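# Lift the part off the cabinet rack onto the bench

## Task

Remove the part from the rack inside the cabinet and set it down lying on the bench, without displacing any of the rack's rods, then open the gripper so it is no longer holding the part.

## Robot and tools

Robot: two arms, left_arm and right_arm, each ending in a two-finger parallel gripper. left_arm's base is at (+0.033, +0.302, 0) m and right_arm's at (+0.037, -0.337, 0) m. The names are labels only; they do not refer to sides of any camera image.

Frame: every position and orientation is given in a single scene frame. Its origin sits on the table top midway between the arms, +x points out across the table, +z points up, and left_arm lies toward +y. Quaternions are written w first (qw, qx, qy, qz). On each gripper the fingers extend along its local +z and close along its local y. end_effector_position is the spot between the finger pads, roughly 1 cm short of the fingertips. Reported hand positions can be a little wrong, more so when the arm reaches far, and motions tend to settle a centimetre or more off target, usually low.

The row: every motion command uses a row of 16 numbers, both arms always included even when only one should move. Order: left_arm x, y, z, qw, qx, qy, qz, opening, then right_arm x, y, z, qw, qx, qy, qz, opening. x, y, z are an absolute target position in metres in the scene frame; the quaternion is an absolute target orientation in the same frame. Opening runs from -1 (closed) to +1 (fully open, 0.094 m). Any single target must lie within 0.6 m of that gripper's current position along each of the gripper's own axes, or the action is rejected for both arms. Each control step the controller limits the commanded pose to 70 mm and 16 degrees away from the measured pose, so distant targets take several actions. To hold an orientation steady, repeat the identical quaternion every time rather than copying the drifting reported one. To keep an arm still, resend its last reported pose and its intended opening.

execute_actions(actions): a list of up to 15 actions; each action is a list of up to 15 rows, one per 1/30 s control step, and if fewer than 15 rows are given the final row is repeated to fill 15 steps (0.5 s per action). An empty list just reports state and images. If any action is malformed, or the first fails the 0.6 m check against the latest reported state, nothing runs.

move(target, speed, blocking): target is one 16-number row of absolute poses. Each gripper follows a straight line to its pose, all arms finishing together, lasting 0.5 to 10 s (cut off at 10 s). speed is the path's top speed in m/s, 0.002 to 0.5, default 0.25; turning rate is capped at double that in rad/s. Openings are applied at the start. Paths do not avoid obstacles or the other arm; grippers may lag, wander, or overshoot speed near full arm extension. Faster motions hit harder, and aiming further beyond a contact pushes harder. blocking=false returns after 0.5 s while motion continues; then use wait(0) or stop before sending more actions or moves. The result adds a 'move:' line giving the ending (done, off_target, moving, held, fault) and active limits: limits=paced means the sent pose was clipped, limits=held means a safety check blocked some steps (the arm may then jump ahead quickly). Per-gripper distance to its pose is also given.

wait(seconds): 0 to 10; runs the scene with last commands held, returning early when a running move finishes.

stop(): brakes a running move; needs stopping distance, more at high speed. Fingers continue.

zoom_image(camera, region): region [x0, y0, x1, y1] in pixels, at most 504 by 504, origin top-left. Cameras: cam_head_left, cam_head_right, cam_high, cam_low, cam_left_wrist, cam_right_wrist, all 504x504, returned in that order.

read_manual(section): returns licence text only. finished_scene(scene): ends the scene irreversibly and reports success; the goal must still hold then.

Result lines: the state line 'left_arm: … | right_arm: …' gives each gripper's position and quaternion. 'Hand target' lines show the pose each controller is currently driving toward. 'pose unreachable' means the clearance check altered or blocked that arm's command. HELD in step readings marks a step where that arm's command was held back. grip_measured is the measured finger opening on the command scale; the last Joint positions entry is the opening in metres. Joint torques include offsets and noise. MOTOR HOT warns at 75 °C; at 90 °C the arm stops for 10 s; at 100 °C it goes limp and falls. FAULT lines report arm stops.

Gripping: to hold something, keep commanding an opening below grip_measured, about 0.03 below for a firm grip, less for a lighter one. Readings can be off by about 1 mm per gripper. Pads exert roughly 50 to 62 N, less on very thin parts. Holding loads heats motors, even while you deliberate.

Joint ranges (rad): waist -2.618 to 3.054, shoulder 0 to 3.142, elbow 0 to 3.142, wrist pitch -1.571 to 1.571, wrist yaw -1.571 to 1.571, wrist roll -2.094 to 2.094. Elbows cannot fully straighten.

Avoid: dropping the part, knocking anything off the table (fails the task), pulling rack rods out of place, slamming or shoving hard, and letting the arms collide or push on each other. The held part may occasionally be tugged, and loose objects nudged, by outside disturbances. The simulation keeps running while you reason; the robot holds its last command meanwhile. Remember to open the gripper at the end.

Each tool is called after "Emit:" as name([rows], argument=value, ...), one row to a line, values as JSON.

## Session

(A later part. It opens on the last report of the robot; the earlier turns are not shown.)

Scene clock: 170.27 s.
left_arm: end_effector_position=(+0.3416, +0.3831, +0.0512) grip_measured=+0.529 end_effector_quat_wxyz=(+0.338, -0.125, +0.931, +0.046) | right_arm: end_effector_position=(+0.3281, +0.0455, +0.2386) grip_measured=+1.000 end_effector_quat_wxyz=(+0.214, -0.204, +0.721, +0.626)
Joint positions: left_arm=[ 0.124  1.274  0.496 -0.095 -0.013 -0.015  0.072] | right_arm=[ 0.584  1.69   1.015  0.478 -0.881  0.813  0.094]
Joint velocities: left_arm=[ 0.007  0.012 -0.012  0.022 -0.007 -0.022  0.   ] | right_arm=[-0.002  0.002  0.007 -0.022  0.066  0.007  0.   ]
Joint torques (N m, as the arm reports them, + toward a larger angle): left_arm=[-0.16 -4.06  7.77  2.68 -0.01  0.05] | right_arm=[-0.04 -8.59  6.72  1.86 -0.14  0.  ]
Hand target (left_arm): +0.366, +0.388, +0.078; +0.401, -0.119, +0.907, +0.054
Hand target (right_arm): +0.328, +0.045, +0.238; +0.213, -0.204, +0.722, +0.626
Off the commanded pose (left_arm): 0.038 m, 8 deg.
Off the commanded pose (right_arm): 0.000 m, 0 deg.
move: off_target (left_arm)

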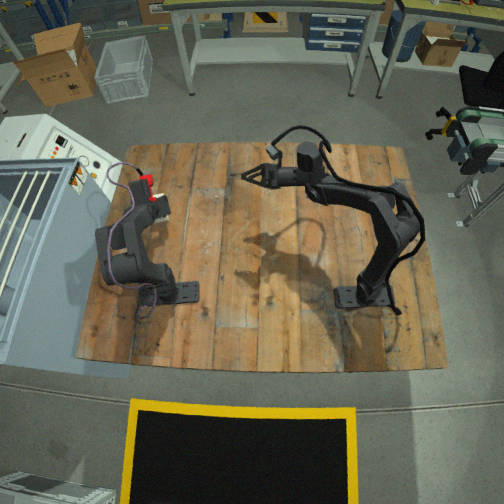

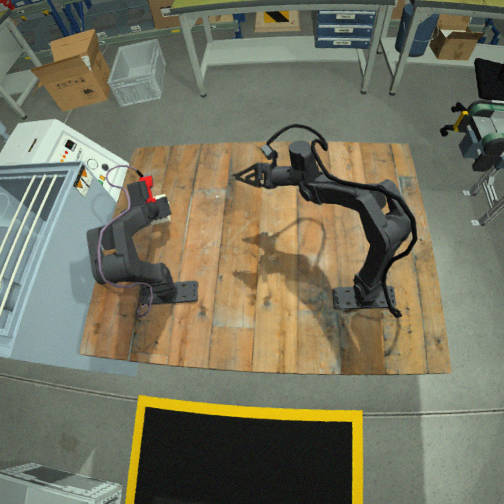

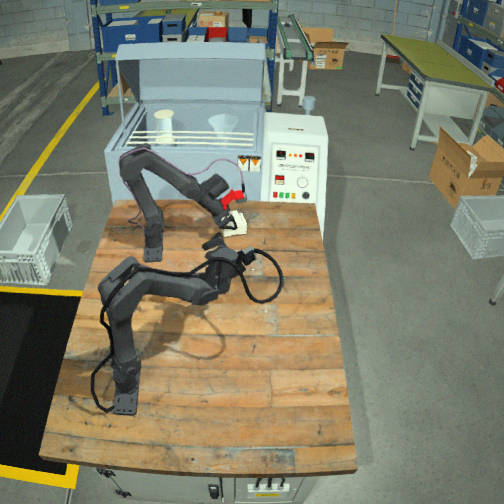

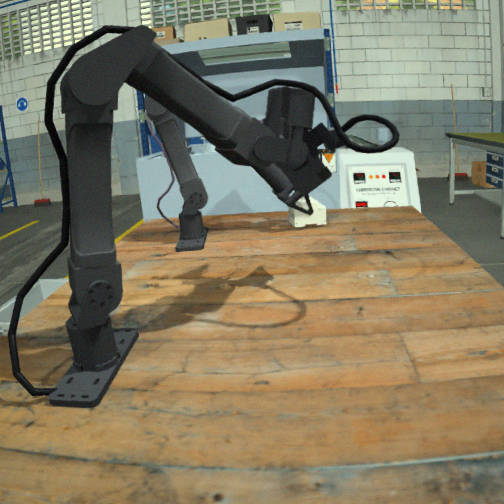

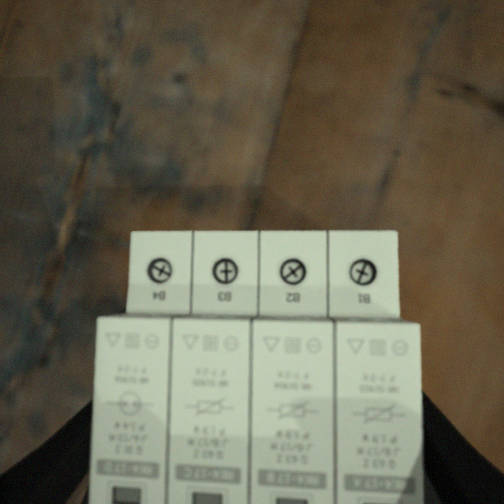

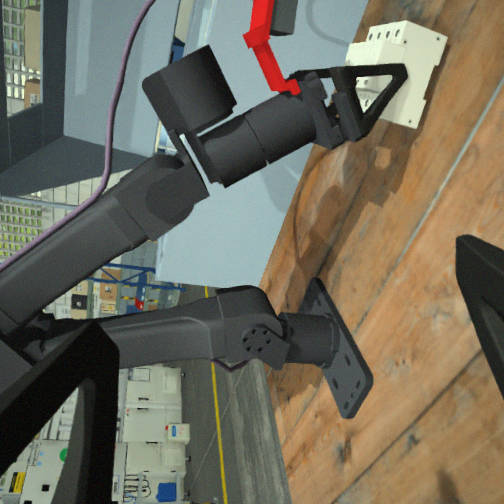

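Lower slowly with step readings.

Emit:
execute_actions([
  [[0.37,0.39,0.074,0.4032,-0.1192,0.9057,0.0531,0.49, 0.3281,0.0454,0.2382,0.213,-0.204,0.722,0.626,1],[0.37,0.39,0.073,0.4032,-0.1192,0.9057,0.0531,0.49, 0.3281,0.0454,0.2382,0.213,-0.204,0.722,0.626,1],[0.37,0.39,0.072,0.4032,-0.1192,0.9057,0.0531,0.49, 0.3281,0.0454,0.2382,0.213,-0.204,0.722,0.626,1],[0.37,0.39,0.071,0.4032,-0.1192,0.9057,0.0531,0.49, 0.3281,0.0454,0.2382,0.213,-0.204,0.722,0.626,1],[0.37,0.39,0.070,0.4032,-0.1192,0.9057,0.0531,0.49, 0.3281,0.0454,0.2382,0.213,-0.204,0.722,0.626,1],[0.37,0.39,0.069,0.4032,-0.1192,0.9057,0.0531,0.49, 0.3281,0.0454,0.2382,0.213,-0.204,0.722,0.626,1],[0.37,0.39,0.068,0.4032,-0.1192,0.9057,0.0531,0.49, 0.3281,0.0454,0.2382,0.213,-0.204,0.722,0.626,1],[0.37,0.39,0.067,0.4032,-0.1192,0.9057,0.0531,0.49, 0.3281,0.0454,0.2382,0.213,-0.204,0.722,0.626,1],[0.37,0.39,0.066,0.4032,-0.1192,0.9057,0.0531,0.49, 0.3281,0.0454,0.2382,0.213,-0.204,0.722,0.626,1],[0.37,0.39,0.065,0.4032,-0.1192,0.9057,0.0531,0.49, 0.3281,0.0454,0.2382,0.213,-0.204,0.722,0.626,1],[0.37,0.39,0.064,0.4032,-0.1192,0.9057,0.0531,0.49, 0.3281,0.0454,0.2382,0.213,-0.204,0.722,0.626,1],[0.37,0.39,0.063,0.4032,-0.1192,0.9057,0.0531,0.49, 0.3281,0.0454,0.2382,0.213,-0.204,0.722,0.626,1],[0.37,0.39,0.062,0.4032,-0.1192,0.9057,0.0531,0.49, 0.3281,0.0454,0.2382,0.213,-0.204,0.722,0.626,1],[0.37,0.39,0.061,0.4032,-0.1192,0.9057,0.0531,0.49, 0.3281,0.0454,0.2382,0.213,-0.204,0.722,0.626,1],[0.37,0.39,0.060,0.4032,-0.1192,0.9057,0.0531,0.49, 0.3281,0.0454,0.2382,0.213,-0.204,0.722,0.626,1]],
  [[0.37,0.39,0.059,0.4032,-0.1192,0.9057,0.0531,0.49, 0.3281,0.0454,0.2382,0.213,-0.204,0.722,0.626,1],[0.37,0.39,0.058,0.4032,-0.1192,0.9057,0.0531,0.49, 0.3281,0.0454,0.2382,0.213,-0.204,0.722,0.626,1],[0.37,0.39,0.057,0.4032,-0.1192,0.9057,0.0531,0.49, 0.3281,0.0454,0.2382,0.213,-0.204,0.722,0.626,1],[0.37,0.39,0.056,0.4032,-0.1192,0.9057,0.0531,0.49, 0.3281,0.0454,0.2382,0.213,-0.204,0.722,0.626,1],[0.37,0.39,0.055,0.4032,-0.1192,0.9057,0.0531,0.49, 0.3281,0.0454,0.2382,0.213,-0.204,0.722,0.626,1],[0.37,0.39,0.054,0.4032,-0.1192,0.9057,0.0531,0.49, 0.3281,0.0454,0.2382,0.213,-0.204,0.722,0.626,1],[0.37,0.39,0.053,0.4032,-0.1192,0.9057,0.0531,0.49, 0.3281,0.0454,0.2382,0.213,-0.204,0.722,0.626,1],[0.37,0.39,0.052,0.4032,-0.1192,0.9057,0.0531,0.49, 0.3281,0.0454,0.2382,0.213,-0.204,0.722,0.626,1]],
])

Scene clock: 188.90 s.
left_arm: end_effector_position=(+0.3556, +0.3871, +0.0431) grip_measured=+0.529 end_effector_quat_wxyz=(+0.366, -0.122, +0.921, +0.051) | right_arm: end_effector_position=(+0.3281, +0.0455, +0.2386) grip_measured=+1.000 end_effector_quat_wxyz=(+0.214, -0.204, +0.721, +0.626)
Joint positions: left_arm=[ 0.124  1.349  0.46   0.074 -0.015 -0.01   0.072] | right_arm=[ 0.584  1.69   1.015  0.478 -0.881  0.813  0.094]
Joint velocities: left_arm=[-0.007  0.027 -0.022  0.081  0.022 -0.095 -0.001] | right_arm=[-0.012  0.017 -0.007 -0.081  0.037  0.125  0.   ]
Joint torques (N m, as the arm reports them, + toward a larger angle): left_arm=[-0.06 -2.97  5.91  2.48  0.04  0.  ] | right_arm=[-0.05 -8.59  6.71  1.86 -0.14 -0.01]
Hand target (left_arm): +0.369, +0.389, +0.053; +0.401, -0.119, +0.907, +0.054
Hand target (right_arm): +0.328, +0.045, +0.238; +0.213, -0.204, +0.722, +0.626
Off the commanded pose (left_arm): 0.017 m, 5 deg.
Off the commanded pose (right_arm): 0.000 m, 0 deg.
Step readings (end_effector_position; steps 1 to 15: 1st action; 16 to 30: 2nd action):
0: left_arm (+0.3420, +0.3832, +0.0512) | right_arm (+0.3281, +0.0455, +0.2386)
1: left_arm (+0.3421, +0.3832, +0.0513) | right_arm (+0.3281, +0.0455, +0.2386)
2: left_arm (+0.3422, +0.3832, +0.0512) | right_arm (+0.3281, +0.0455, +0.2386)
4: left_arm (+0.3432, +0.3835, +0.0507) | right_arm (+0.3281, +0.0455, +0.2386)
8: left_arm (+0.3443, +0.3838, +0.0473) | right_arm (+0.3281, +0.0455, +0.2386)
15: left_arm (+0.3445, +0.3837, +0.0417) | right_arm (+0.3281, +0.0455, +0.2386)
16: left_arm (+0.3452, +0.3840, +0.0417) | right_arm (+0.3281, +0.0455, +0.2386)
17: left_arm (+0.3459, +0.3843, +0.0417) | right_arm (+0.3281, +0.0455, +0.2386)
19: left_arm (+0.3474, +0.3849, +0.0417) | right_arm (+0.3281, +0.0455, +0.2386)
23: left_arm (+0.3512, +0.3859, +0.0420) | right_arm (+0.3281, +0.0455, +0.2386)
30: end_effector_position above

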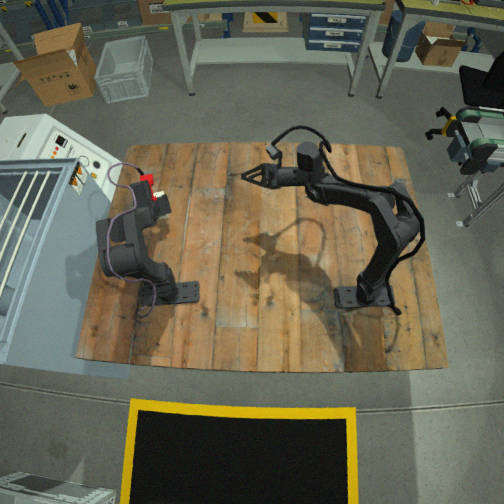

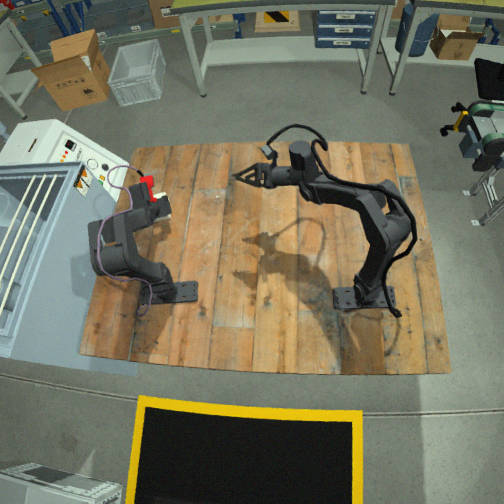

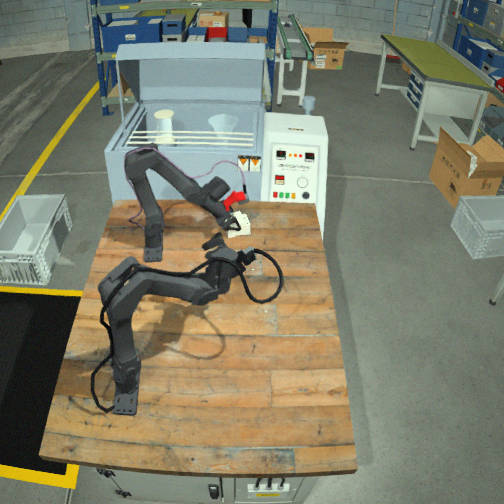

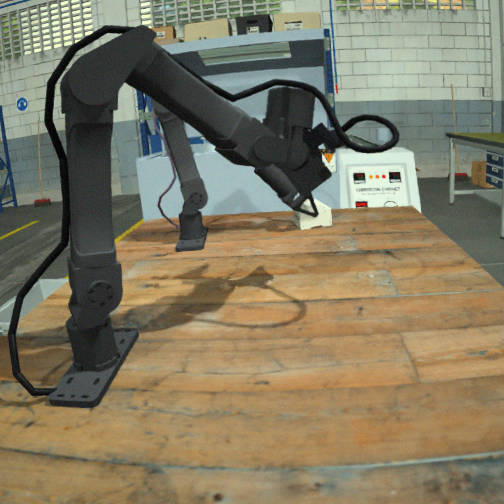

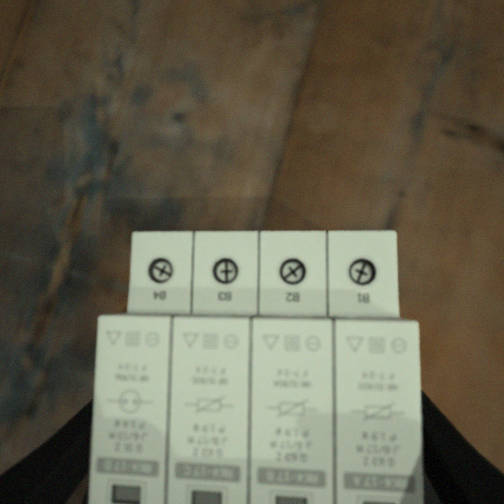

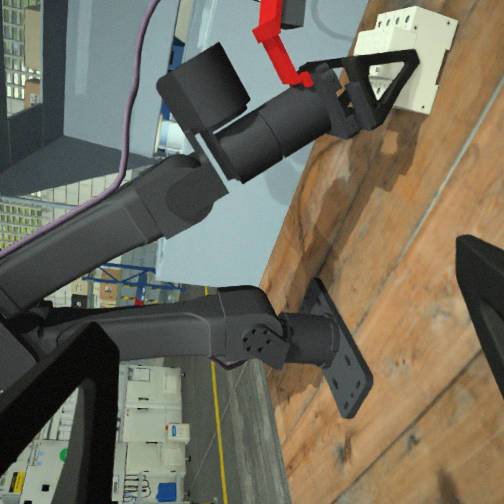

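Emit:
execute_actions([
  [[0.365,0.389,0.052,0.3794,-0.1206,0.916,0.05,0.51, 0.3281,0.0454,0.2382,0.213,-0.204,0.722,0.626,1],[0.365,0.389,0.052,0.3794,-0.1206,0.916,0.05,0.51, 0.3281,0.0454,0.2382,0.213,-0.204,0.722,0.626,1],[0.365,0.389,0.052,0.3794,-0.1206,0.916,0.05,0.51, 0.3281,0.0454,0.2382,0.213,-0.204,0.722,0.626,1],[0.365,0.389,0.052,0.3794,-0.1206,0.916,0.05,0.51, 0.3281,0.0454,0.2382,0.213,-0.204,0.722,0.626,1],[0.365,0.389,0.052,0.3794,-0.1206,0.916,0.05,0.52, 0.3281,0.0454,0.2382,0.213,-0.204,0.722,0.626,1],[0.365,0.389,0.052,0.3794,-0.1206,0.916,0.05,0.52, 0.3281,0.0454,0.2382,0.213,-0.204,0.722,0.626,1],[0.365,0.389,0.052,0.3794,-0.1206,0.916,0.05,0.53, 0.3281,0.0454,0.2382,0.213,-0.204,0.722,0.626,1],[0.365,0.389,0.052,0.3794,-0.1206,0.916,0.05,0.55, 0.3281,0.0454,0.2382,0.213,-0.204,0.722,0.626,1],[0.365,0.389,0.052,0.3794,-0.1206,0.916,0.05,0.6, 0.3281,0.0454,0.2382,0.213,-0.204,0.722,0.626,1],[0.365,0.389,0.052,0.3794,-0.1206,0.916,0.05,0.7, 0.3281,0.0454,0.2382,0.213,-0.204,0.722,0.626,1],[0.365,0.389,0.052,0.3794,-0.1206,0.916,0.05,0.85, 0.3281,0.0454,0.2382,0.213,-0.204,0.722,0.626,1],[0.365,0.389,0.052,0.3794,-0.1206,0.916,0.05,1, 0.3281,0.0454,0.2382,0.213,-0.204,0.722,0.626,1]],
])

Emit:
move(target=[0.33,0.38,0.15,0.3794,-0.1206,0.916,0.05,1, 0.3281,0.0454,0.2382,0.213,-0.204,0.722,0.626,1], speed=0.15)

Scene clock: 202.67 s.
left_arm: end_effector_position=(+0.3558, +0.3870, +0.0425) grip_measured=+1.000 end_effector_quat_wxyz=(+0.366, -0.122, +0.921, +0.051) | right_arm: end_effector_position=(+0.3281, +0.0455, +0.2386) grip_measured=+1.000 end_effector_quat_wxyz=(+0.214, -0.204, +0.721, +0.626)
Joint positions: left_arm=[ 0.124  1.351  0.458  0.079 -0.014 -0.009  0.094] | right_arm=[ 0.584  1.69   1.015  0.478 -0.881  0.813  0.094]
Joint velocities: left_arm=[ 0.017 -0.002  0.002 -0.051 -0.022 -0.051  0.   ] | right_arm=[-0.007 -0.012 -0.007 -0.037 -0.007 -0.007  0.   ]
Joint torques (N m, as the arm reports them, + toward a larger angle): left_arm=[ 0.12 -3.48  8.74  1.69  0.04 -0.01] | right_arm=[-0.04 -8.58  6.72  1.85 -0.14  0.  ]
Hand target (left_arm): +0.365, +0.389, +0.052; +0.379, -0.120, +0.916, +0.050
Hand target (right_arm): +0.328, +0.045, +0.238; +0.213, -0.204, +0.722, +0.626
Off the commanded pose (left_arm): 0.013 m, 2 deg.
Off the commanded pose (right_arm): 0.000 m, 0 deg.
Step readings (end_effector_position):
0: left_arm (+0.3565, +0.3873, +0.0432) | right_arm (+0.3281, +0.0455, +0.2386)
1: left_arm (+0.3560, +0.3872, +0.0428) | right_arm (+0.3281, +0.0455, +0.2386)
2: left_arm (+0.3559, +0.3872, +0.0427) | right_arm (+0.3281, +0.0455, +0.2386)
4: left_arm (+0.3559, +0.3872, +0.0427) | right_arm (+0.3281, +0.0455, +0.2386)
8: left_arm (+0.3559, +0.3872, +0.0427) | right_arm (+0.3281, +0.0455, +0.2386)
15: end_effector_position above

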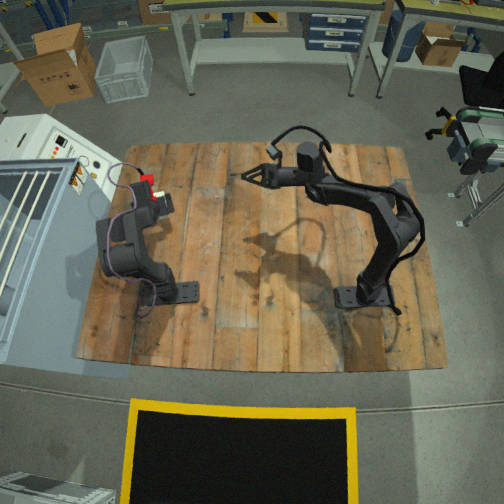

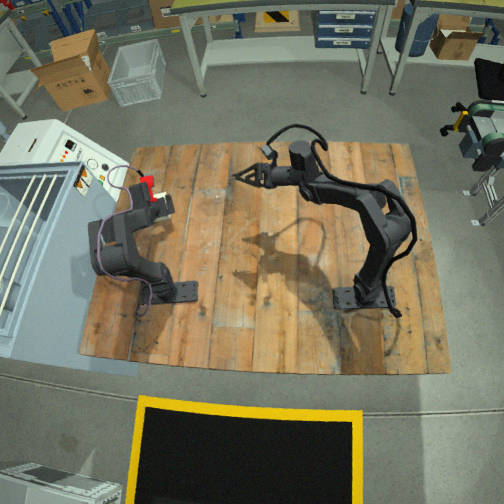

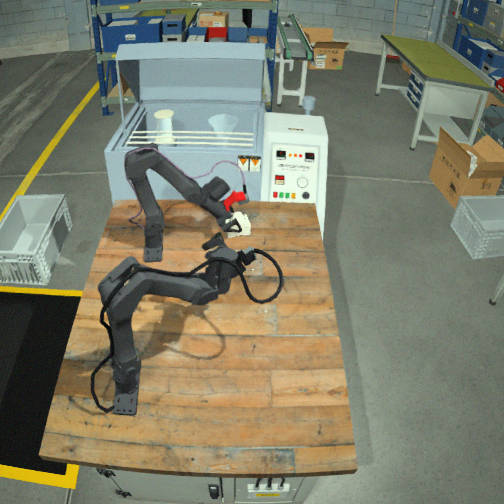

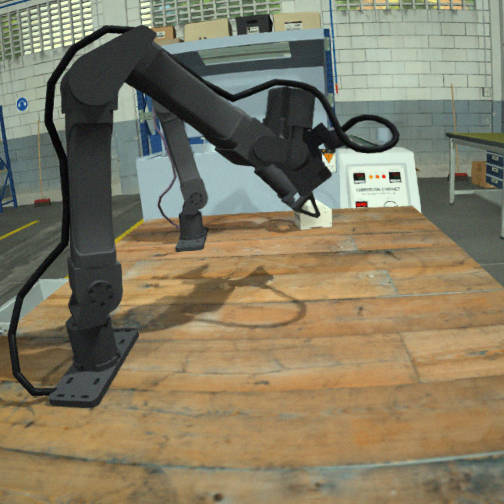

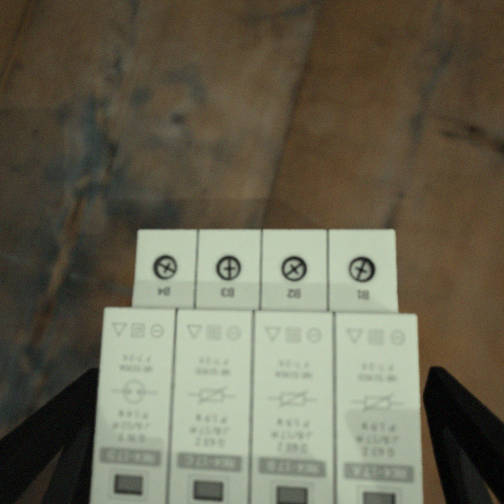

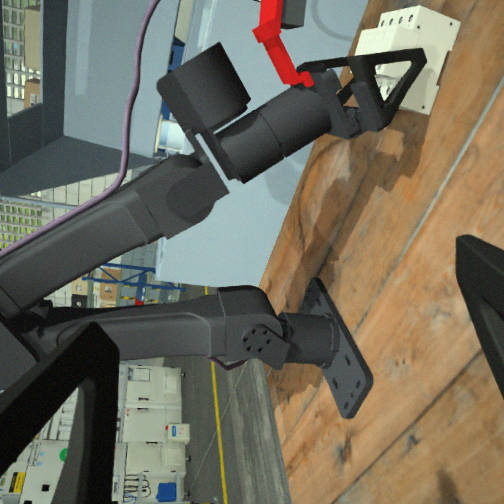

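Scene clock: 204.13 s.
left_arm: end_effector_position=(+0.3228, +0.3784, +0.1237) grip_measured=+1.000 end_effector_quat_wxyz=(+0.347, -0.122, +0.929, +0.048) | right_arm: end_effector_position=(+0.3281, +0.0455, +0.2386) grip_measured=+1.000 end_effector_quat_wxyz=(+0.214, -0.204, +0.721, +0.626)
Joint positions: left_arm=[ 0.124  1.041  0.661 -0.474 -0.013 -0.009  0.094] | right_arm=[ 0.584  1.69   1.015  0.478 -0.881  0.813  0.094]
Joint velocities: left_arm=[-0.012 -0.022 -0.017 -0.081  0.022 -0.095  0.   ] | right_arm=[-0.012 -0.007 -0.007  0.037  0.11   0.051  0.   ]
Joint torques (N m, as the arm reports them, + toward a larger angle): left_arm=[ 0.24 -4.11 11.15  1.6   0.04  0.01] | right_arm=[-0.05 -8.59  6.71  1.85 -0.14 -0.01]
Hand target (left_arm): +0.331, +0.381, +0.149; +0.380, -0.120, +0.916, +0.050
Hand target (right_arm): +0.328, +0.045, +0.238; +0.213, -0.204, +0.722, +0.626
Off the commanded pose (left_arm): 0.027 m, 4 deg.
Off the commanded pose (right_arm): 0.000 m, 0 deg.
move: off_target (left_arm)

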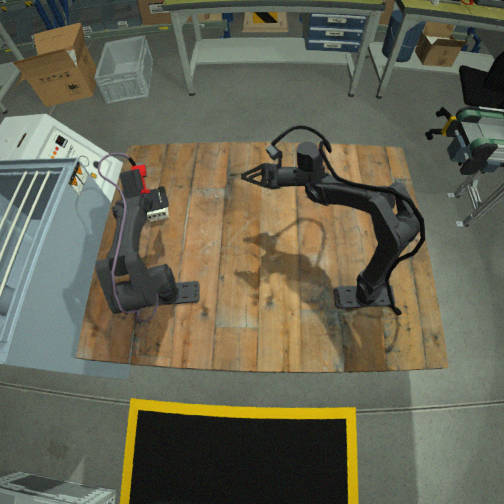

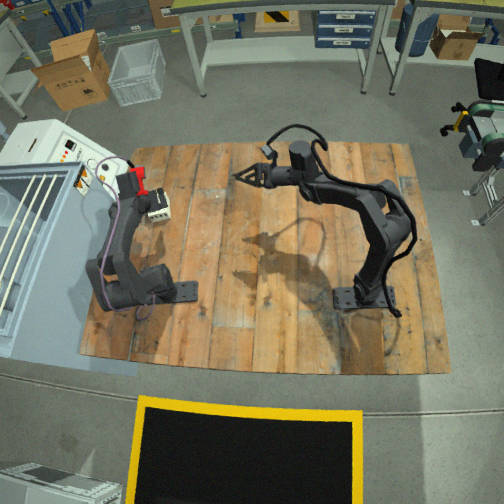

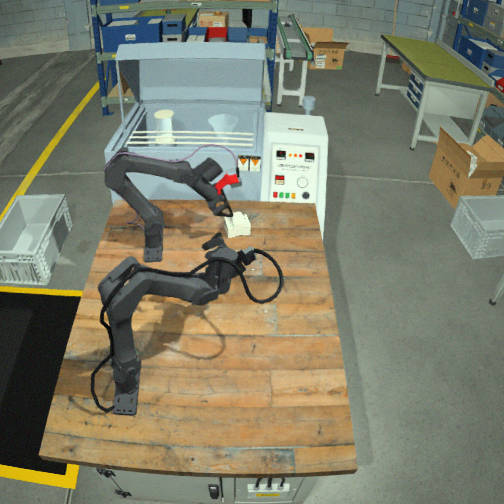

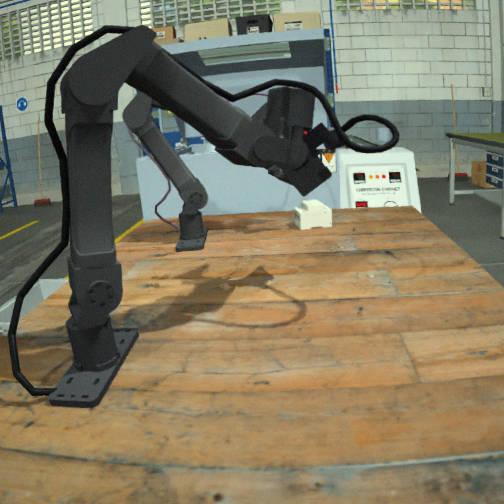

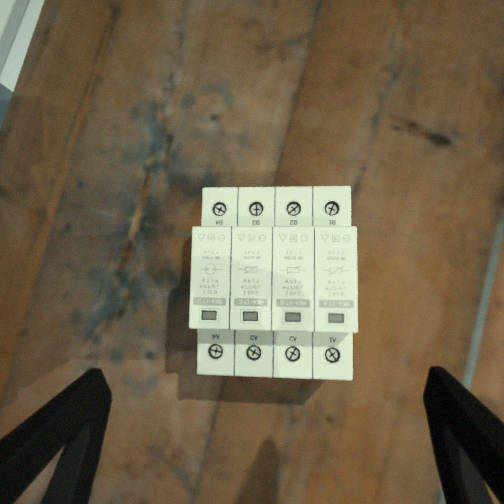

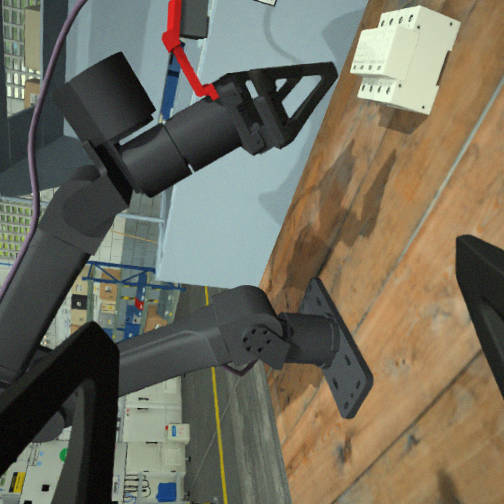

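Emit:
finished_scene(scene=1)

The scene is finished: the task was done.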